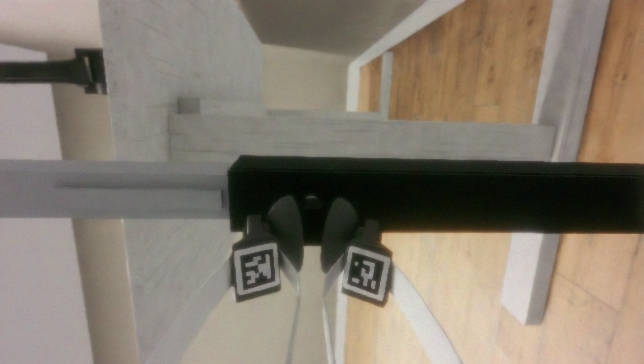

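Snapped in at hole 1. Repeat; back off slightly.

>>> execute_actions(actions=[{"r1":{"base":{"translate_m":-0.005},"joints":{"gripper_m":0.045}},"benchr":{"joints":{"joint2_rad":1.95,"joint4_rad":1.055}}}], cameras=[])

>>> execute_actions(actions=[{"r1":{"joints":{"arm_m":0.184}},"benchr":{"joints":{"joint4_rad":1.07}}}], cameras=[])

>>> execute_actions(actions=[{"r1":{"joints":{"gripper_m":-0.07}}}], cameras=[])

>>> execute_actions(actions=[{"r1":{"joints":{"arm_m":0.166}}}], cameras=[])

>>> execute_actions(actions=[{"benchr":{"joints":{"joint2_rad":1.85}}}], cameras=[])

>>> execute_actions(actions=[{"benchr":{"joints":{"joint2_rad":1.8,"joint4_rad":1.02}}}], cameras=["r1_wrist_camera"])

Scene clock: 158.23 s.
r1.base_odometry: x=+2.036 y=+0.457 heading=-2.385 (m, m, rad; r1's odometry frame)
r1.turned_by_wheels: +0.000 (rad since the last result)
r1.turned_by_imu: +0.000 (rad since the last result)
r1.base_tilt: forward=+0.0 right=+1.3 (deg)
r1.lidar_m: 2.22 0.83 0.61 0.58 0.58 0.42 0.41 0.42 0.58 0.60 3.29 4.36
r1.head_depth_mm: 1063 1053 1001 1032 1027 1016 1005 / 1515 1287 1073 1471 1400 1250 1118 / 1058 1177 1026 1776 1481 1301 1113 / 1827 714 665 1421 1440 - 1106 / 1925 1268 958 1755 1465 1249 1102 / 2521 1254 1037 1742 1454 1254 1097 / 2695 2699 1031 1724 1453 1250 1094
r1.base_status: done
r1.joint_positions: lift_m=+0.371 arm_m=+0.166 wrist_yaw_rad=+0.004 wrist_pitch_rad=-0.024 wrist_roll_rad=+1.571 gripper_m=+0.045 head_pan_rad=-1.577 head_tilt_rad=-0.802
r1.joint_status: all done
r1.motor_effort: left_wheel=-1(7) right_wheel=+1(8) lift_m=+37(37) arm_m=-4(6) wrist_yaw_rad=-3(14) wrist_pitch_rad=+8(8) wrist_roll_rad=+0(0) gripper_m=+2(80) head_pan_rad=+5(5) head_tilt_rad=+0(1) (%)
r1.hand_pose: x=-0.0204 y=-0.5669 z=+0.4796 quat_wxyz=(+0.000, +0.002, -1.000, -0.012) (m; r1's base frame)
r1.wrist_depth_mm: - 455 964 - - 779 519 / - 466 989 - - 767 530 / - 512 539 556 563 565 534 / 198 201 204 201 206 212 218 / - 447 208 202 211 218 222 / - - - - - 716 522 / - - - - - 759 524
benchl.joint_positions: joint1_rad=-1.588 joint2_rad=+0.811 joint3_rad=+0.716 joint4_rad=-1.506 joint5_rad=-0.017 joint6_rad=+0.008 gripper_m=+0.094
benchl.joint_status: not commanded
benchl.hand: x=-0.0008 y=-0.1831 z=+0.1700 quat_wxyz=(+0.005, -0.716, -0.698, -0.017) (m; benchl's fixed frame)
benchr.joint_positions: joint1_rad=+1.350 joint2_rad=+1.980 joint3_rad=+0.908 joint4_rad=+1.021 joint5_rad=-0.001 joint6_rad=+1.582 gripper_m=+0.007
benchr.joint_status: all done
benchr.hand: x=+0.1454 y=+0.6471 z=+0.1027 quat_wxyz=(-0.072, -0.084, -0.720, -0.685) (m; benchr's fixed frame)
pictures: none
No camera images: the call's "cameras" was empty. Leave "cameras" out to get every camera's image.

Scene clock: 159.23 s.
r1.base_odometry: x=+2.036 y=+0.457 heading=-2.385 (m, m, rad; r1's odometry frame)
r1.turned_by_wheels: +0.000 (rad since the last result)
r1.turned_by_imu: +0.000 (rad since the last result)
r1.base_tilt: forward=-0.1 right=+1.3 (deg)
r1.lidar_m: 2.23 0.83 0.61 0.58 0.58 0.42 0.41 0.42 0.58 0.60 3.30 4.36
r1.head_depth_mm: 1059 1059 997 1036 1024 1018 1012 / 1530 1290 1078 1464 1405 1250 1112 / 1060 1181 1027 1780 1486 1303 1119 / 1845 717 668 1419 1443 - 1104 / 1952 1287 952 1759 1466 1255 1106 / 2554 1245 1036 1735 1461 1250 1099 / 2645 2733 1030 1743 1454 1246 1092
r1.base_status: not commanded
r1.joint_positions: lift_m=+0.371 arm_m=+0.183 wrist_yaw_rad=+0.003 wrist_pitch_rad=-0.022 wrist_roll_rad=+1.571 gripper_m=+0.045 head_pan_rad=-1.577 head_tilt_rad=-0.802
r1.joint_status: all done
r1.motor_effort: left_wheel=-1(1) right_wheel=+1(1) lift_m=+37(37) arm_m=+5(6) wrist_yaw_rad=-3(3) wrist_pitch_rad=+7(8) wrist_roll_rad=+0(0) gripper_m=+1(0) head_pan_rad=+4(4) head_tilt_rad=+1(1) (%)
r1.hand_pose: x=-0.0206 y=-0.5840 z=+0.4802 quat_wxyz=(+0.000, +0.002, -1.000, -0.011) (m; r1's base frame)
r1.wrist_depth_mm: - 419 981 - - 792 508 / - 453 984 - - 800 515 / - 465 527 527 543 559 531 / 192 193 193 191 198 203 211 / 189 191 186 157 193 196 200 / - 517 - - - 768 528 / - - - - - 761 528
benchl.joint_positions: joint1_rad=-1.588 joint2_rad=+0.811 joint3_rad=+0.716 joint4_rad=-1.506 joint5_rad=-0.017 joint6_rad=+0.008 gripper_m=+0.094
benchl.joint_status: not commanded
benchl.hand: x=-0.0008 y=-0.1831 z=+0.1700 quat_wxyz=(+0.005, -0.716, -0.698, -0.017) (m; benchl's fixed frame)
benchr.joint_positions: joint1_rad=+1.350 joint2_rad=+1.983 joint3_rad=+0.908 joint4_rad=+1.028 joint5_rad=-0.001 joint6_rad=+1.584 gripper_m=+0.006
benchr.joint_status: all done
benchr.hand: x=+0.1454 y=+0.6471 z=+0.1029 quat_wxyz=(-0.071, -0.084, -0.718, -0.687) (m; benchr's fixed frame)
pictures: none
No camera images: the call's "cameras" was empty. Leave "cameras" out to get every camera's image.

Scene clock: 160.87 s.
r1.base_odometry: x=+2.036 y=+0.457 heading=-2.385 (m, m, rad; r1's odometry frame)
r1.turned_by_wheels: +0.000 (rad since the last result)
r1.turned_by_imu: +0.000 (rad since the last result)
r1.base_tilt: forward=+0.0 right=+1.2 (deg)
r1.lidar_m: 2.22 0.83 0.60 0.58 0.58 0.42 0.41 0.42 0.58 0.60 3.30 4.34
r1.head_depth_mm: 1058 1054 1004 1032 1026 1018 1010 / 1521 1286 1073 1470 1404 1254 1115 / 1061 1179 1031 1778 1479 1301 1118 / 1841 718 668 1418 1439 - 1105 / 1945 1271 954 1759 1476 1253 1100 / 2544 1245 1039 1740 1459 1246 1093 / 2695 2744 1026 1737 1452 1244 1092
r1.base_status: not commanded
r1.joint_positions: lift_m=+0.371 arm_m=+0.183 wrist_yaw_rad=+0.003 wrist_pitch_rad=-0.017 wrist_roll_rad=+1.571 gripper_m=-0.068 head_pan_rad=-1.577 head_tilt_rad=-0.802
r1.joint_status: all done
r1.motor_effort: left_wheel=-2(3) right_wheel=+4(4) lift_m=+37(37) arm_m=+12(12) wrist_yaw_rad=-3(3) wrist_pitch_rad=+6(7) wrist_roll_rad=-1(0) gripper_m=-37(99) head_pan_rad=+4(4) head_tilt_rad=+1(1) (%)
r1.hand_pose: x=-0.0207 y=-0.5834 z=+0.4813 quat_wxyz=(+0.000, +0.001, -1.000, -0.009) (m; r1's base frame)
r1.wrist_depth_mm: - 419 950 - - 780 505 / - 455 968 - - 773 518 / - 461 525 538 542 559 535 / 188 192 192 189 196 203 211 / - 192 189 153 194 199 201 / - 563 - - - 786 532 / - - - - - 763 521
benchl.joint_positions: joint1_rad=-1.588 joint2_rad=+0.811 joint3_rad=+0.716 joint4_rad=-1.506 joint5_rad=-0.017 joint6_rad=+0.008 gripper_m=+0.094
benchl.joint_status: not commanded
benchl.hand: x=-0.0008 y=-0.1831 z=+0.1700 quat_wxyz=(+0.005, -0.716, -0.698, -0.017) (m; benchl's fixed frame)
benchr.joint_positions: joint1_rad=+1.350 joint2_rad=+1.983 joint3_rad=+0.908 joint4_rad=+1.028 joint5_rad=-0.001 joint6_rad=+1.584 gripper_m=+0.006
benchr.joint_status: not commanded
benchr.hand: x=+0.1454 y=+0.6471 z=+0.1029 quat_wxyz=(-0.071, -0.084, -0.718, -0.687) (m; benchr's fixed frame)
pictures: none
No camera images: the call's "cameras" was empty. Leave "cameras" out to get every camera's image.

Scene clock: 162.17 s.
r1.base_odometry: x=+2.036 y=+0.457 heading=-2.385 (m, m, rad; r1's odometry frame)
r1.turned_by_wheels: +0.000 (rad since the last result)
r1.turned_by_imu: +0.000 (rad since the last result)
r1.base_tilt: forward=-0.1 right=+1.3 (deg)
r1.lidar_m: 2.23 0.82 0.60 0.58 0.58 0.42 0.41 0.42 0.58 0.60 3.31 4.34
r1.head_depth_mm: 1063 1051 1001 1031 1030 1023 1009 / 1530 1295 1067 1476 1403 1252 1114 / 1058 1179 1022 1774 1486 1303 1110 / 1837 716 666 1409 1445 - 1110 / 1937 1270 953 1759 1473 1244 1102 / 2539 1249 1035 1755 1452 1251 1099 / 2675 2728 1026 1726 1451 1248 1094
r1.base_status: not commanded
r1.joint_positions: lift_m=+0.371 arm_m=+0.167 wrist_yaw_rad=+0.004 wrist_pitch_rad=-0.025 wrist_roll_rad=+1.571 gripper_m=-0.062 head_pan_rad=-1.577 head_tilt_rad=-0.802
r1.joint_status: all done
r1.on_its_own: gripper_m is held at -0.063, not at your -0.070, by its stall guard, which is still easing
r1.motor_effort: left_wheel=+0(4) right_wheel=-1(6) lift_m=+37(37) arm_m=-8(14) wrist_yaw_rad=-4(5) wrist_pitch_rad=+8(8) wrist_roll_rad=+0(1) gripper_m=-32(35) head_pan_rad=+4(4) head_tilt_rad=+0(1) (%)
r1.hand_pose: x=-0.0202 y=-0.5674 z=+0.4795 quat_wxyz=(+0.000, +0.002, -1.000, -0.013) (m; r1's base frame)
r1.wrist_depth_mm: - 453 969 - - 772 511 / - 462 986 - - 767 532 / - 507 544 550 562 567 527 / 199 200 201 201 205 212 217 / - 448 422 164 211 216 220 / - 576 - - - 696 521 / - - - - - 758 531
benchl.joint_positions: joint1_rad=-1.588 joint2_rad=+0.811 joint3_rad=+0.716 joint4_rad=-1.506 joint5_rad=-0.017 joint6_rad=+0.008 gripper_m=+0.094
benchl.joint_status: not commanded
benchl.hand: x=-0.0008 y=-0.1831 z=+0.1700 quat_wxyz=(+0.005, -0.716, -0.698, -0.017) (m; benchl's fixed frame)
benchr.joint_positions: joint1_rad=+1.350 joint2_rad=+1.983 joint3_rad=+0.908 joint4_rad=+1.031 joint5_rad=-0.001 joint6_rad=+1.586 gripper_m=+0.006
benchr.joint_status: not commanded
benchr.hand: x=+0.1454 y=+0.6472 z=+0.1034 quat_wxyz=(-0.071, -0.085, -0.718, -0.688) (m; benchr's fixed frame)
pictures: none
No camera images: the call's "cameras" was empty. Leave "cameras" out to get every camera's image.

Scene clock: 163.00 s.
r1.base_odometry: x=+2.036 y=+0.457 heading=-2.385 (m, m, rad; r1's odometry frame)
r1.turned_by_wheels: +0.000 (rad since the last result)
r1.turned_by_imu: +0.000 (rad since the last result)
r1.base_tilt: forward=-0.1 right=+1.3 (deg)
r1.lidar_m: 2.22 0.83 0.60 0.58 0.58 0.42 0.41 0.42 0.58 0.60 3.31 4.38
r1.head_depth_mm: 1063 1050 1003 1037 1035 1019 1012 / 1521 1290 1078 1481 1402 1246 1117 / 1058 1175 1028 1780 1488 1298 1116 / 1822 700 666 1411 1436 - 1105 / 1935 1272 971 1767 1470 1251 1101 / 2559 1242 1033 1738 1463 1256 1100 / 2724 2740 1034 1745 1452 1248 1089
r1.base_status: not commanded
r1.joint_positions: lift_m=+0.371 arm_m=+0.167 wrist_yaw_rad=+0.003 wrist_pitch_rad=-0.025 wrist_roll_rad=+1.571 gripper_m=-0.059 head_pan_rad=-1.577 head_tilt_rad=-0.802
r1.joint_status: not commanded
r1.on_its_own: gripper_m is held at -0.060, not at your -0.070, by its stall guard, which is still easing
r1.motor_effort: left_wheel=+0(0) right_wheel=+0(1) lift_m=+37(37) arm_m=-7(8) wrist_yaw_rad=-3(4) wrist_pitch_rad=+8(8) wrist_roll_rad=+0(0) gripper_m=-30(31) head_pan_rad=+4(4) head_tilt_rad=+1(1) (%)
r1.hand_pose: x=-0.0205 y=-0.5672 z=+0.4794 quat_wxyz=(+0.000, +0.002, -1.000, -0.013) (m; r1's base frame)
r1.wrist_depth_mm: - 464 973 - - 786 516 / - 467 994 - - 760 534 / - 510 536 550 570 552 521 / 197 200 203 201 205 212 217 / - 452 429 169 212 216 222 / - 578 - - - 701 527 / - - - - - 755 520
benchl.joint_positions: joint1_rad=-1.588 joint2_rad=+0.811 joint3_rad=+0.716 joint4_rad=-1.506 joint5_rad=-0.017 joint6_rad=+0.008 gripper_m=+0.094
benchl.joint_status: not commanded
benchl.hand: x=-0.0008 y=-0.1831 z=+0.1700 quat_wxyz=(+0.005, -0.716, -0.698, -0.017) (m; benchl's fixed frame)
benchr.joint_positions: joint1_rad=+1.350 joint2_rad=+1.939 joint3_rad=+0.907 joint4_rad=+1.025 joint5_rad=+0.000 joint6_rad=+1.585 gripper_m=+0.006
benchr.joint_status: all done
benchr.hand: x=+0.1456 y=+0.6473 z=+0.1296 quat_wxyz=(-0.073, -0.083, -0.705, -0.701) (m; benchr's fixed frame)
pictures: none
No camera images: the call's "cameras" was empty. Leave "cameras" out to get every camera's image.

Scene clock: 163.57 s.
r1.base_odometry: x=+2.036 y=+0.457 heading=-2.385 (m, m, rad; r1's odometry frame)
r1.turned_by_wheels: +0.000 (rad since the last result)
r1.turned_by_imu: +0.000 (rad since the last result)
r1.base_tilt: forward=-0.1 right=+1.3 (deg)
r1.lidar_m: 2.22 0.82 0.61 0.58 0.58 0.42 0.41 0.42 0.58 0.60 3.29 4.36
r1.head_depth_mm: 1061 1052 997 1035 1032 1022 1009 / 1537 1288 1075 1470 1397 1252 1114 / 1055 1180 1025 1785 1485 1306 1112 / 1841 696 683 1424 1448 - 1107 / 1943 1274 970 1761 1468 1247 1102 / 2564 1238 1042 1739 1454 1253 1096 / 2696 2696 1033 1735 1455 1242 1095
r1.base_status: not commanded
r1.joint_positions: lift_m=+0.371 arm_m=+0.167 wrist_yaw_rad=+0.003 wrist_pitch_rad=-0.025 wrist_roll_rad=+1.571 gripper_m=-0.056 head_pan_rad=-1.577 head_tilt_rad=-0.802
r1.joint_status: not commanded
r1.on_its_own: gripper_m is held at -0.057, not at your -0.070, by its stall guard, which is still easing
r1.motor_effort: left_wheel=+0(0) right_wheel=+0(0) lift_m=+37(37) arm_m=-6(6) wrist_yaw_rad=-3(3) wrist_pitch_rad=+8(8) wrist_roll_rad=+0(1) gripper_m=-28(31) head_pan_rad=+4(4) head_tilt_rad=+1(1) (%)
r1.hand_pose: x=-0.0205 y=-0.5672 z=+0.4794 quat_wxyz=(+0.000, +0.002, -1.000, -0.013) (m; r1's base frame)
r1.wrist_depth_mm: - 457 991 - - 773 512 / - 461 - - - 759 528 / - 509 538 553 562 570 524 / 197 201 203 202 205 212 217 / - 446 423 170 212 215 220 / - 574 - - - 700 520 / - - - - - 746 528
benchl.joint_positions: joint1_rad=-1.588 joint2_rad=+0.811 joint3_rad=+0.716 joint4_rad=-1.506 joint5_rad=-0.017 joint6_rad=+0.008 gripper_m=+0.094
benchl.joint_status: not commanded
benchl.hand: x=-0.0008 y=-0.1831 z=+0.1700 quat_wxyz=(+0.005, -0.716, -0.698, -0.017) (m; benchl's fixed frame)
benchr.joint_positions: joint1_rad=+1.350 joint2_rad=+1.920 joint3_rad=+0.907 joint4_rad=+0.978 joint5_rad=+0.000 joint6_rad=+1.586 gripper_m=+0.006
benchr.joint_status: all done
benchr.hand: x=+0.1456 y=+0.6471 z=+0.1298 quat_wxyz=(-0.071, -0.085, -0.715, -0.691) (m; benchr's fixed frame)
pictures: r1_wrist_camera
camera_calibration (this result's frames):
r1_wrist_camera: T_world_to_cam=[[-0.0418526, 0.0417271, -0.998252, 0.498436], [0.979185, 0.200324, -0.0326796, 0.179724], [0.19861, -0.978841, -0.0492426, -0.361587], [0, 0, 0, 1]] pos_world=[-0.0833077, -0.410737, 0.485632]
Images, in order (width x height): r1_wrist_camera 644x364.

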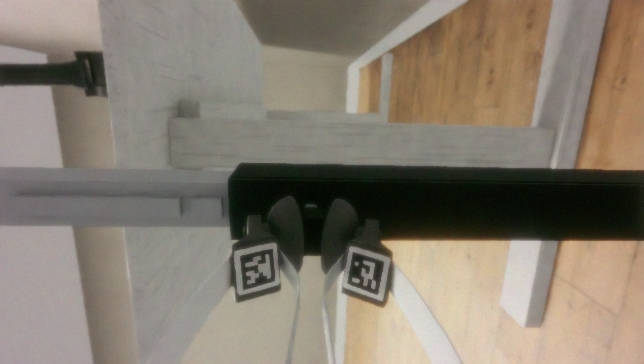

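Hole 2. Once more.

>>> execute_actions(actions=[{"r1":{"joints":{"gripper_m":0.045}},"benchr":{"joints":{"joint2_rad":1.89,"joint4_rad":1.01}}}], cameras=[])

>>> execute_actions(actions=[{"r1":{"joints":{"arm_m":0.184}}}], cameras=[])

>>> execute_actions(actions=[{"r1":{"joints":{"gripper_m":-0.07}}}], cameras=[])

>>> execute_actions(actions=[{"r1":{"joints":{"arm_m":0.166}}}], cameras=[])

>>> execute_actions(actions=[{"benchr":{"joints":{"joint2_rad":1.79}}}], cameras=[])

>>> execute_actions(actions=[{"r1":{"joints":{"gripper_m":0.045}},"benchr":{"joints":{"joint2_rad":1.74,"joint4_rad":0.96}}}], cameras=["r1_wrist_camera"])

>>> execute_actions(actions=[{"r1":{"joints":{"arm_m":0.01}},"benchr":{"joints":{"joint2_rad":1.88}}}], cameras=["r1_wrist_camera"])

Scene clock: 166.17 s.
r1.base_odometry: x=+2.036 y=+0.457 heading=-2.385 (m, m, rad; r1's odometry frame)
r1.turned_by_wheels: +0.000 (rad since the last result)
r1.turned_by_imu: +0.000 (rad since the last result)
r1.base_tilt: forward=-0.1 right=+1.3 (deg)
r1.lidar_m: 2.22 0.83 0.60 0.58 0.58 0.42 0.41 0.42 0.58 0.60 3.29 4.36
r1.head_depth_mm: 1061 1052 1003 1035 1031 1019 1004 / 1529 1288 1077 1464 1398 1249 1118 / 1056 1179 1023 1772 1488 1296 1110 / 1825 695 665 1426 1445 - 1109 / 1944 1271 971 1764 1468 1249 1102 / 2520 1247 1040 1754 1466 1251 1095 / 2672 2739 1028 1739 1452 1246 1092
r1.base_status: not commanded
r1.joint_positions: lift_m=+0.371 arm_m=+0.166 wrist_yaw_rad=+0.003 wrist_pitch_rad=-0.024 wrist_roll_rad=+1.571 gripper_m=+0.045 head_pan_rad=-1.577 head_tilt_rad=-0.802
r1.joint_status: all done
r1.motor_effort: left_wheel=+0(0) right_wheel=+0(0) lift_m=+37(37) arm_m=-3(6) wrist_yaw_rad=-3(3) wrist_pitch_rad=+8(8) wrist_roll_rad=-1(1) gripper_m=+1(78) head_pan_rad=+4(5) head_tilt_rad=+1(1) (%)
r1.hand_pose: x=-0.0206 y=-0.5669 z=+0.4796 quat_wxyz=(+0.000, +0.001, -1.000, -0.012) (m; r1's base frame)
r1.wrist_depth_mm: - 459 976 - - 776 514 / - 464 978 - - 778 531 / - 505 534 551 567 580 536 / 198 202 204 201 205 212 217 / - 447 210 203 211 217 223 / - - - - - 709 528 / - - - - - 774 522
benchl.joint_positions: joint1_rad=-1.588 joint2_rad=+0.811 joint3_rad=+0.716 joint4_rad=-1.506 joint5_rad=-0.017 joint6_rad=+0.008 gripper_m=+0.094
benchl.joint_status: not commanded
benchl.hand: x=-0.0008 y=-0.1831 z=+0.1700 quat_wxyz=(+0.005, -0.716, -0.698, -0.017) (m; benchl's fixed frame)
benchr.joint_positions: joint1_rad=+1.350 joint2_rad=+1.922 joint3_rad=+0.907 joint4_rad=+0.976 joint5_rad=+0.000 joint6_rad=+1.586 gripper_m=+0.006
benchr.joint_status: all done
benchr.hand: x=+0.1456 y=+0.6470 z=+0.1282 quat_wxyz=(-0.071, -0.085, -0.716, -0.689) (m; benchr's fixed frame)
pictures: none
No camera images: the call's "cameras" was empty. Leave "cameras" out to get every camera's image.

Scene clock: 167.17 s.
r1.base_odometry: x=+2.036 y=+0.457 heading=-2.385 (m, m, rad; r1's odometry frame)
r1.turned_by_wheels: +0.000 (rad since the last result)
r1.turned_by_imu: +0.000 (rad since the last result)
r1.base_tilt: forward=+0.0 right=+1.3 (deg)
r1.lidar_m: 2.22 0.83 0.61 0.58 0.58 0.42 0.41 0.43 0.58 0.60 3.29 4.36
r1.head_depth_mm: 1064 1052 1002 1036 1037 1021 1009 / 1522 1283 1070 1479 1400 1256 1116 / 1059 1184 1024 1785 1482 1296 1125 / 1830 695 666 1413 1452 - 1107 / 1957 1267 974 1762 1458 1258 1098 / 2543 1244 1037 1742 1455 1255 1096 / 2667 2730 1031 1733 1455 1245 1097
r1.base_status: not commanded
r1.joint_positions: lift_m=+0.371 arm_m=+0.183 wrist_yaw_rad=+0.003 wrist_pitch_rad=-0.022 wrist_roll_rad=+1.571 gripper_m=+0.045 head_pan_rad=-1.577 head_tilt_rad=-0.802
r1.joint_status: all done
r1.motor_effort: left_wheel=-1(1) right_wheel=+1(1) lift_m=+37(37) arm_m=+5(6) wrist_yaw_rad=-3(3) wrist_pitch_rad=+7(8) wrist_roll_rad=+0(0) gripper_m=-1(1) head_pan_rad=+4(4) head_tilt_rad=+1(1) (%)
r1.hand_pose: x=-0.0206 y=-0.5840 z=+0.4802 quat_wxyz=(+0.000, +0.001, -1.000, -0.011) (m; r1's base frame)
r1.wrist_depth_mm: - 423 944 - - 776 503 / - 461 971 - - 767 518 / - 463 525 536 544 554 536 / - 194 193 190 196 204 212 / - 192 186 157 192 196 201 / - 518 - - - 760 530 / - - - - - 766 521
benchl.joint_positions: joint1_rad=-1.588 joint2_rad=+0.811 joint3_rad=+0.716 joint4_rad=-1.506 joint5_rad=-0.017 joint6_rad=+0.008 gripper_m=+0.094
benchl.joint_status: not commanded
benchl.hand: x=-0.0008 y=-0.1831 z=+0.1700 quat_wxyz=(+0.005, -0.716, -0.698, -0.017) (m; benchl's fixed frame)
benchr.joint_positions: joint1_rad=+1.350 joint2_rad=+1.922 joint3_rad=+0.907 joint4_rad=+0.976 joint5_rad=+0.000 joint6_rad=+1.586 gripper_m=+0.006
benchr.joint_status: not commanded
benchr.hand: x=+0.1456 y=+0.6470 z=+0.1282 quat_wxyz=(-0.071, -0.085, -0.716, -0.689) (m; benchr's fixed frame)
pictures: none
No camera images: the call's "cameras" was empty. Leave "cameras" out to get every camera's image.

Scene clock: 168.80 s.
r1.base_odometry: x=+2.036 y=+0.457 heading=-2.385 (m, m, rad; r1's odometry frame)
r1.turned_by_wheels: +0.000 (rad since the last result)
r1.turned_by_imu: +0.000 (rad since the last result)
r1.base_tilt: forward=-0.1 right=+1.3 (deg)
r1.lidar_m: 2.22 0.82 0.61 0.58 0.58 0.42 0.41 0.42 0.58 0.60 3.31 4.35
r1.head_depth_mm: 1062 1050 1004 1031 1030 1018 1013 / 1526 1295 1076 1478 1399 1256 1112 / 1058 1181 1031 1783 1485 1299 1121 / 1833 699 684 1416 1444 - 1104 / 1950 1274 971 1762 1475 1251 1106 / 2523 1249 1035 1752 1451 1253 1096 / 2658 2728 1028 1732 1450 1247 1095
r1.base_status: not commanded
r1.joint_positions: lift_m=+0.371 arm_m=+0.183 wrist_yaw_rad=+0.002 wrist_pitch_rad=-0.017 wrist_roll_rad=+1.571 gripper_m=-0.068 head_pan_rad=-1.577 head_tilt_rad=-0.802
r1.joint_status: all done
r1.motor_effort: left_wheel=-2(2) right_wheel=+4(4) lift_m=+37(37) arm_m=+12(12) wrist_yaw_rad=-2(3) wrist_pitch_rad=+5(7) wrist_roll_rad=-1(0) gripper_m=-36(99) head_pan_rad=+4(5) head_tilt_rad=+1(1) (%)
r1.hand_pose: x=-0.0207 y=-0.5834 z=+0.4813 quat_wxyz=(+0.000, +0.001, -1.000, -0.009) (m; r1's base frame)
r1.wrist_depth_mm: - 416 932 - - 793 508 / - 453 947 - - 783 524 / - 454 524 530 545 553 541 / 189 193 194 190 195 202 209 / - 193 189 154 193 197 202 / - 571 - - - 762 528 / - - - - - 763 527
benchl.joint_positions: joint1_rad=-1.588 joint2_rad=+0.811 joint3_rad=+0.716 joint4_rad=-1.506 joint5_rad=-0.017 joint6_rad=+0.008 gripper_m=+0.094
benchl.joint_status: not commanded
benchl.hand: x=-0.0008 y=-0.1831 z=+0.1700 quat_wxyz=(+0.005, -0.716, -0.698, -0.017) (m; benchl's fixed frame)
benchr.joint_positions: joint1_rad=+1.350 joint2_rad=+1.922 joint3_rad=+0.907 joint4_rad=+0.976 joint5_rad=+0.000 joint6_rad=+1.586 gripper_m=+0.006
benchr.joint_status: not commanded
benchr.hand: x=+0.1456 y=+0.6470 z=+0.1282 quat_wxyz=(-0.071, -0.085, -0.716, -0.689) (m; benchr's fixed frame)
pictures: none
No camera images: the call's "cameras" was empty. Leave "cameras" out to get every camera's image.

Scene clock: 170.10 s.
r1.base_odometry: x=+2.036 y=+0.457 heading=-2.385 (m, m, rad; r1's odometry frame)
r1.turned_by_wheels: +0.000 (rad since the last result)
r1.turned_by_imu: +0.000 (rad since the last result)
r1.base_tilt: forward=-0.1 right=+1.3 (deg)
r1.lidar_m: 2.22 0.83 0.60 0.58 0.58 0.42 0.41 0.42 0.58 0.60 3.29 4.34
r1.head_depth_mm: 1068 1051 1001 1035 1027 1016 1006 / 1523 1297 1067 1466 1402 1256 1115 / 1056 1181 1028 1780 1486 1297 1107 / 1833 693 682 1418 1446 - 1105 / 1933 1280 970 1764 1470 1248 1108 / 2560 1241 1037 1736 1457 1253 1094 / 2664 2741 1030 1734 1449 1251 1090
r1.base_status: not commanded
r1.joint_positions: lift_m=+0.371 arm_m=+0.167 wrist_yaw_rad=+0.004 wrist_pitch_rad=-0.025 wrist_roll_rad=+1.571 gripper_m=-0.062 head_pan_rad=-1.577 head_tilt_rad=-0.802
r1.joint_status: all done
r1.on_its_own: gripper_m is held at -0.063, not at your -0.070, by its stall guard, which is still easing
r1.motor_effort: left_wheel=+0(4) right_wheel=-1(6) lift_m=+37(37) arm_m=-8(15) wrist_yaw_rad=-3(5) wrist_pitch_rad=+8(8) wrist_roll_rad=+0(0) gripper_m=-33(37) head_pan_rad=+4(4) head_tilt_rad=+1(1) (%)
r1.hand_pose: x=-0.0203 y=-0.5674 z=+0.4795 quat_wxyz=(+0.000, +0.002, -1.000, -0.013) (m; r1's base frame)
r1.wrist_depth_mm: - 460 957 - - 778 517 / - 466 - - - 779 528 / - 515 533 550 570 571 523 / 197 199 202 201 205 212 217 / - 447 428 165 211 216 221 / - 575 - - - 692 519 / - - - - - 765 522
benchl.joint_positions: joint1_rad=-1.588 joint2_rad=+0.811 joint3_rad=+0.716 joint4_rad=-1.506 joint5_rad=-0.017 joint6_rad=+0.008 gripper_m=+0.094
benchl.joint_status: not commanded
benchl.hand: x=-0.0008 y=-0.1831 z=+0.1700 quat_wxyz=(+0.005, -0.716, -0.698, -0.017) (m; benchl's fixed frame)
benchr.joint_positions: joint1_rad=+1.350 joint2_rad=+1.922 joint3_rad=+0.907 joint4_rad=+0.976 joint5_rad=+0.000 joint6_rad=+1.586 gripper_m=+0.006
benchr.joint_status: not commanded
benchr.hand: x=+0.1456 y=+0.6470 z=+0.1282 quat_wxyz=(-0.071, -0.085, -0.716, -0.689) (m; benchr's fixed frame)
pictures: none
No camera images: the call's "cameras" was empty. Leave "cameras" out to get every camera's image.

Scene clock: 171.03 s.
r1.base_odometry: x=+2.036 y=+0.457 heading=-2.385 (m, m, rad; r1's odometry frame)
r1.turned_by_wheels: +0.000 (rad since the last result)
r1.turned_by_imu: +0.000 (rad since the last result)
r1.base_tilt: forward=+0.0 right=+1.3 (deg)
r1.lidar_m: 2.22 0.82 0.61 0.58 0.58 0.42 0.41 0.42 0.58 0.60 3.30 4.38
r1.head_depth_mm: 1061 1054 1004 1037 1026 1018 1001 / 1520 1291 1073 1476 1410 1256 1115 / 1052 1171 1022 1777 1479 1298 1112 / 1831 661 701 1423 1442 - 1109 / 1942 1274 975 1764 1466 1257 1104 / 2547 1250 1037 1748 1458 1255 1092 / 2660 2714 1030 1732 1448 1246 1096
r1.base_status: not commanded
r1.joint_positions: lift_m=+0.371 arm_m=+0.167 wrist_yaw_rad=+0.003 wrist_pitch_rad=-0.025 wrist_roll_rad=+1.571 gripper_m=-0.059 head_pan_rad=-1.577 head_tilt_rad=-0.802
r1.joint_status: not commanded
r1.on_its_own: gripper_m is held at -0.060, not at your -0.070, by its stall guard, which is still easing
r1.motor_effort: left_wheel=+0(0) right_wheel=+0(0) lift_m=+37(37) arm_m=-6(8) wrist_yaw_rad=-3(4) wrist_pitch_rad=+8(8) wrist_roll_rad=+0(1) gripper_m=-30(31) head_pan_rad=+5(4) head_tilt_rad=+1(1) (%)
r1.hand_pose: x=-0.0205 y=-0.5672 z=+0.4794 quat_wxyz=(+0.000, +0.002, -1.000, -0.013) (m; r1's base frame)
r1.wrist_depth_mm: - 457 - - - 762 521 / - 459 968 - - 773 536 / - 512 538 544 561 572 543 / 198 201 204 202 205 212 218 / - 454 423 170 212 216 221 / - 572 - - - 703 520 / - - - - - 757 521
benchl.joint_positions: joint1_rad=-1.588 joint2_rad=+0.811 joint3_rad=+0.716 joint4_rad=-1.506 joint5_rad=-0.017 joint6_rad=+0.008 gripper_m=+0.094
benchl.joint_status: not commanded
benchl.hand: x=-0.0008 y=-0.1831 z=+0.1700 quat_wxyz=(+0.005, -0.716, -0.698, -0.017) (m; benchl's fixed frame)
benchr.joint_positions: joint1_rad=+1.350 joint2_rad=+1.878 joint3_rad=+0.907 joint4_rad=+0.966 joint5_rad=+0.001 joint6_rad=+1.585 gripper_m=+0.006
benchr.joint_status: all done
benchr.hand: x=+0.1455 y=+0.6465 z=+0.1544 quat_wxyz=(-0.073, -0.083, -0.704, -0.702) (m; benchr's fixed frame)
pictures: none
No camera images: the call's "cameras" was empty. Leave "cameras" out to get every camera's image.

Scene clock: 172.57 s.
r1.base_odometry: x=+2.036 y=+0.457 heading=-2.385 (m, m, rad; r1's odometry frame)
r1.turned_by_wheels: +0.000 (rad since the last result)
r1.turned_by_imu: +0.000 (rad since the last result)
r1.base_tilt: forward=+0.0 right=+1.3 (deg)
r1.lidar_m: 2.22 0.82 0.60 0.58 0.57 0.42 0.41 0.42 0.58 0.60 3.31 4.35
r1.head_depth_mm: 1060 1056 1000 1032 1031 1021 1004 / 1534 1291 1077 1475 1403 1251 1125 / 1055 1164 1023 1777 1483 1293 1114 / 1724 657 701 1418 1448 - 1106 / 1933 1282 974 1756 1464 1244 1105 / 2552 1253 1035 1744 1454 1255 1094 / 2713 2709 1028 1739 1447 1243 1094
r1.base_status: not commanded
r1.joint_positions: lift_m=+0.371 arm_m=+0.166 wrist_yaw_rad=+0.003 wrist_pitch_rad=-0.024 wrist_roll_rad=+1.571 gripper_m=+0.045 head_pan_rad=-1.577 head_tilt_rad=-0.802
r1.joint_status: all done
r1.motor_effort: left_wheel=+0(0) right_wheel=+0(0) lift_m=+37(37) arm_m=-4(6) wrist_yaw_rad=-2(3) wrist_pitch_rad=+8(8) wrist_roll_rad=+0(0) gripper_m=+1(81) head_pan_rad=+4(4) head_tilt_rad=+1(1) (%)
r1.hand_pose: x=-0.0206 y=-0.5669 z=+0.4796 quat_wxyz=(+0.000, +0.001, -1.000, -0.012) (m; r1's base frame)
r1.wrist_depth_mm: - 457 949 - - 768 519 / - 458 977 - - 762 532 / - 512 543 549 564 575 531 / 197 200 204 202 206 213 216 / - 453 209 203 214 216 220 / - - - - - 707 524 / - - - - - 755 529
benchl.joint_positions: joint1_rad=-1.588 joint2_rad=+0.811 joint3_rad=+0.716 joint4_rad=-1.506 joint5_rad=-0.017 joint6_rad=+0.008 gripper_m=+0.094
benchl.joint_status: not commanded
benchl.hand: x=-0.0008 y=-0.1831 z=+0.1700 quat_wxyz=(+0.005, -0.716, -0.698, -0.017) (m; benchl's fixed frame)
benchr.joint_positions: joint1_rad=+1.350 joint2_rad=+1.860 joint3_rad=+0.907 joint4_rad=+0.920 joint5_rad=+0.001 joint6_rad=+1.586 gripper_m=+0.006
benchr.joint_status: all done
benchr.hand: x=+0.1456 y=+0.6458 z=+0.1544 quat_wxyz=(-0.072, -0.085, -0.714, -0.691) (m; benchr's fixed frame)
pictures: r1_wrist_camera
camera_calibration (this result's frames):
r1_wrist_camera: T_world_to_cam=[[-0.041824, 0.0411842, -0.998276, 0.498268], [0.979312, 0.199683, -0.0327915, 0.179524], [0.197988, -0.978995, -0.0486837, -0.361638], [0, 0, 0, 1]] pos_world=[-0.0833706, -0.41041, 0.48569]
Images, in order (width x height): r1_wrist_camera 644x364.

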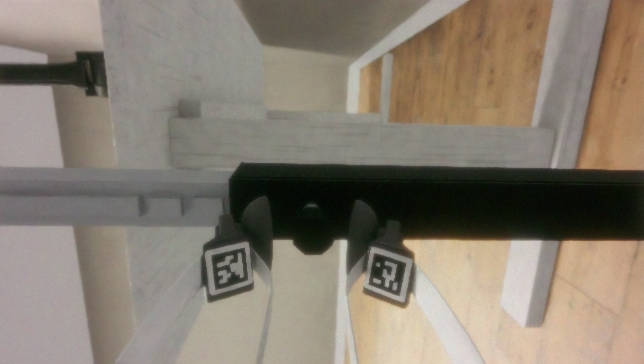

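Scene clock: 174.97 s.
r1.base_odometry: x=+2.036 y=+0.457 heading=-2.385 (m, m, rad; r1's odometry frame)
r1.turned_by_wheels: +0.000 (rad since the last result)
r1.turned_by_imu: +0.000 (rad since the last result)
r1.base_tilt: forward=-0.1 right=+1.3 (deg)
r1.lidar_m: 2.22 0.83 0.60 0.58 0.58 0.42 0.41 0.42 0.58 0.60 3.30 4.36
r1.head_depth_mm: 1061 1049 996 1040 1028 1020 1011 / 1525 1293 1076 1465 1405 1251 1110 / 1059 1177 1024 1784 1473 1263 1133 / 1710 662 702 1412 1404 1248 - / 1952 1278 976 1750 1469 1251 1104 / 2555 1241 1035 1754 1471 1254 1093 / 2653 2691 1026 1740 1451 1253 1092
r1.base_status: not commanded
r1.joint_positions: lift_m=+0.371 arm_m=+0.010 wrist_yaw_rad=+0.002 wrist_pitch_rad=-0.023 wrist_roll_rad=+1.571 gripper_m=+0.045 head_pan_rad=-1.577 head_tilt_rad=-0.802
r1.joint_status: all done
r1.motor_effort: left_wheel=+0(0) right_wheel=+0(0) lift_m=+37(37) arm_m=-3(5) wrist_yaw_rad=-2(3) wrist_pitch_rad=+7(8) wrist_roll_rad=-1(0) gripper_m=+1(2) head_pan_rad=+4(4) head_tilt_rad=+1(1) (%)
r1.hand_pose: x=-0.0208 y=-0.4109 z=+0.4798 quat_wxyz=(+0.000, +0.001, -1.000, -0.012) (m; r1's base frame)
r1.wrist_depth_mm: - - 972 - - 720 539 / - 939 982 - - 727 534 / - - 682 704 717 732 507 / - - 641 362 373 372 384 / - - 730 - - 777 523 / - - - - - 758 523 / - - - - - 759 520
benchl.joint_positions: joint1_rad=-1.588 joint2_rad=+0.811 joint3_rad=+0.716 joint4_rad=-1.506 joint5_rad=-0.017 joint6_rad=+0.008 gripper_m=+0.094
benchl.joint_status: not commanded
benchl.hand: x=-0.0008 y=-0.1831 z=+0.1700 quat_wxyz=(+0.005, -0.716, -0.698, -0.017) (m; benchl's fixed frame)
benchr.joint_positions: joint1_rad=+1.350 joint2_rad=+1.875 joint3_rad=+0.907 joint4_rad=+0.938 joint5_rad=+0.001 joint6_rad=+1.586 gripper_m=+0.006
benchr.joint_status: all done
benchr.hand: x=+0.1457 y=+0.6463 z=+0.1495 quat_wxyz=(-0.072, -0.085, -0.712, -0.693) (m; benchr's fixed frame)
pictures: r1_wrist_camera
camera_calibration (this result's frames):
r1_wrist_camera: T_world_to_cam=[[-0.0418, 0.0404007, -0.998309, 0.491738], [0.979419, 0.199129, -0.0329504, 0.14837], [0.197461, -0.97914, -0.0478929, -0.209345], [0, 0, 0, 1]] pos_world=[-0.0834239, -0.25439, 0.485769]
Images, in order (width x height): r1_wrist_camera 644x364.

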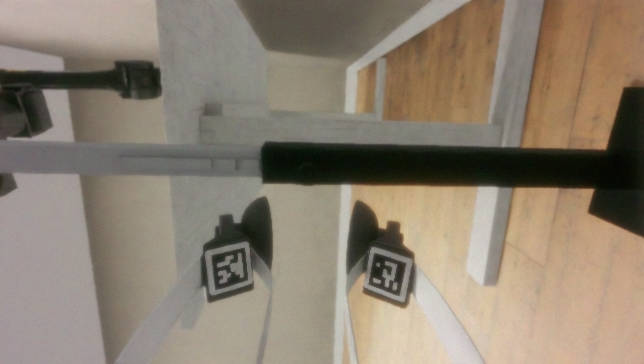

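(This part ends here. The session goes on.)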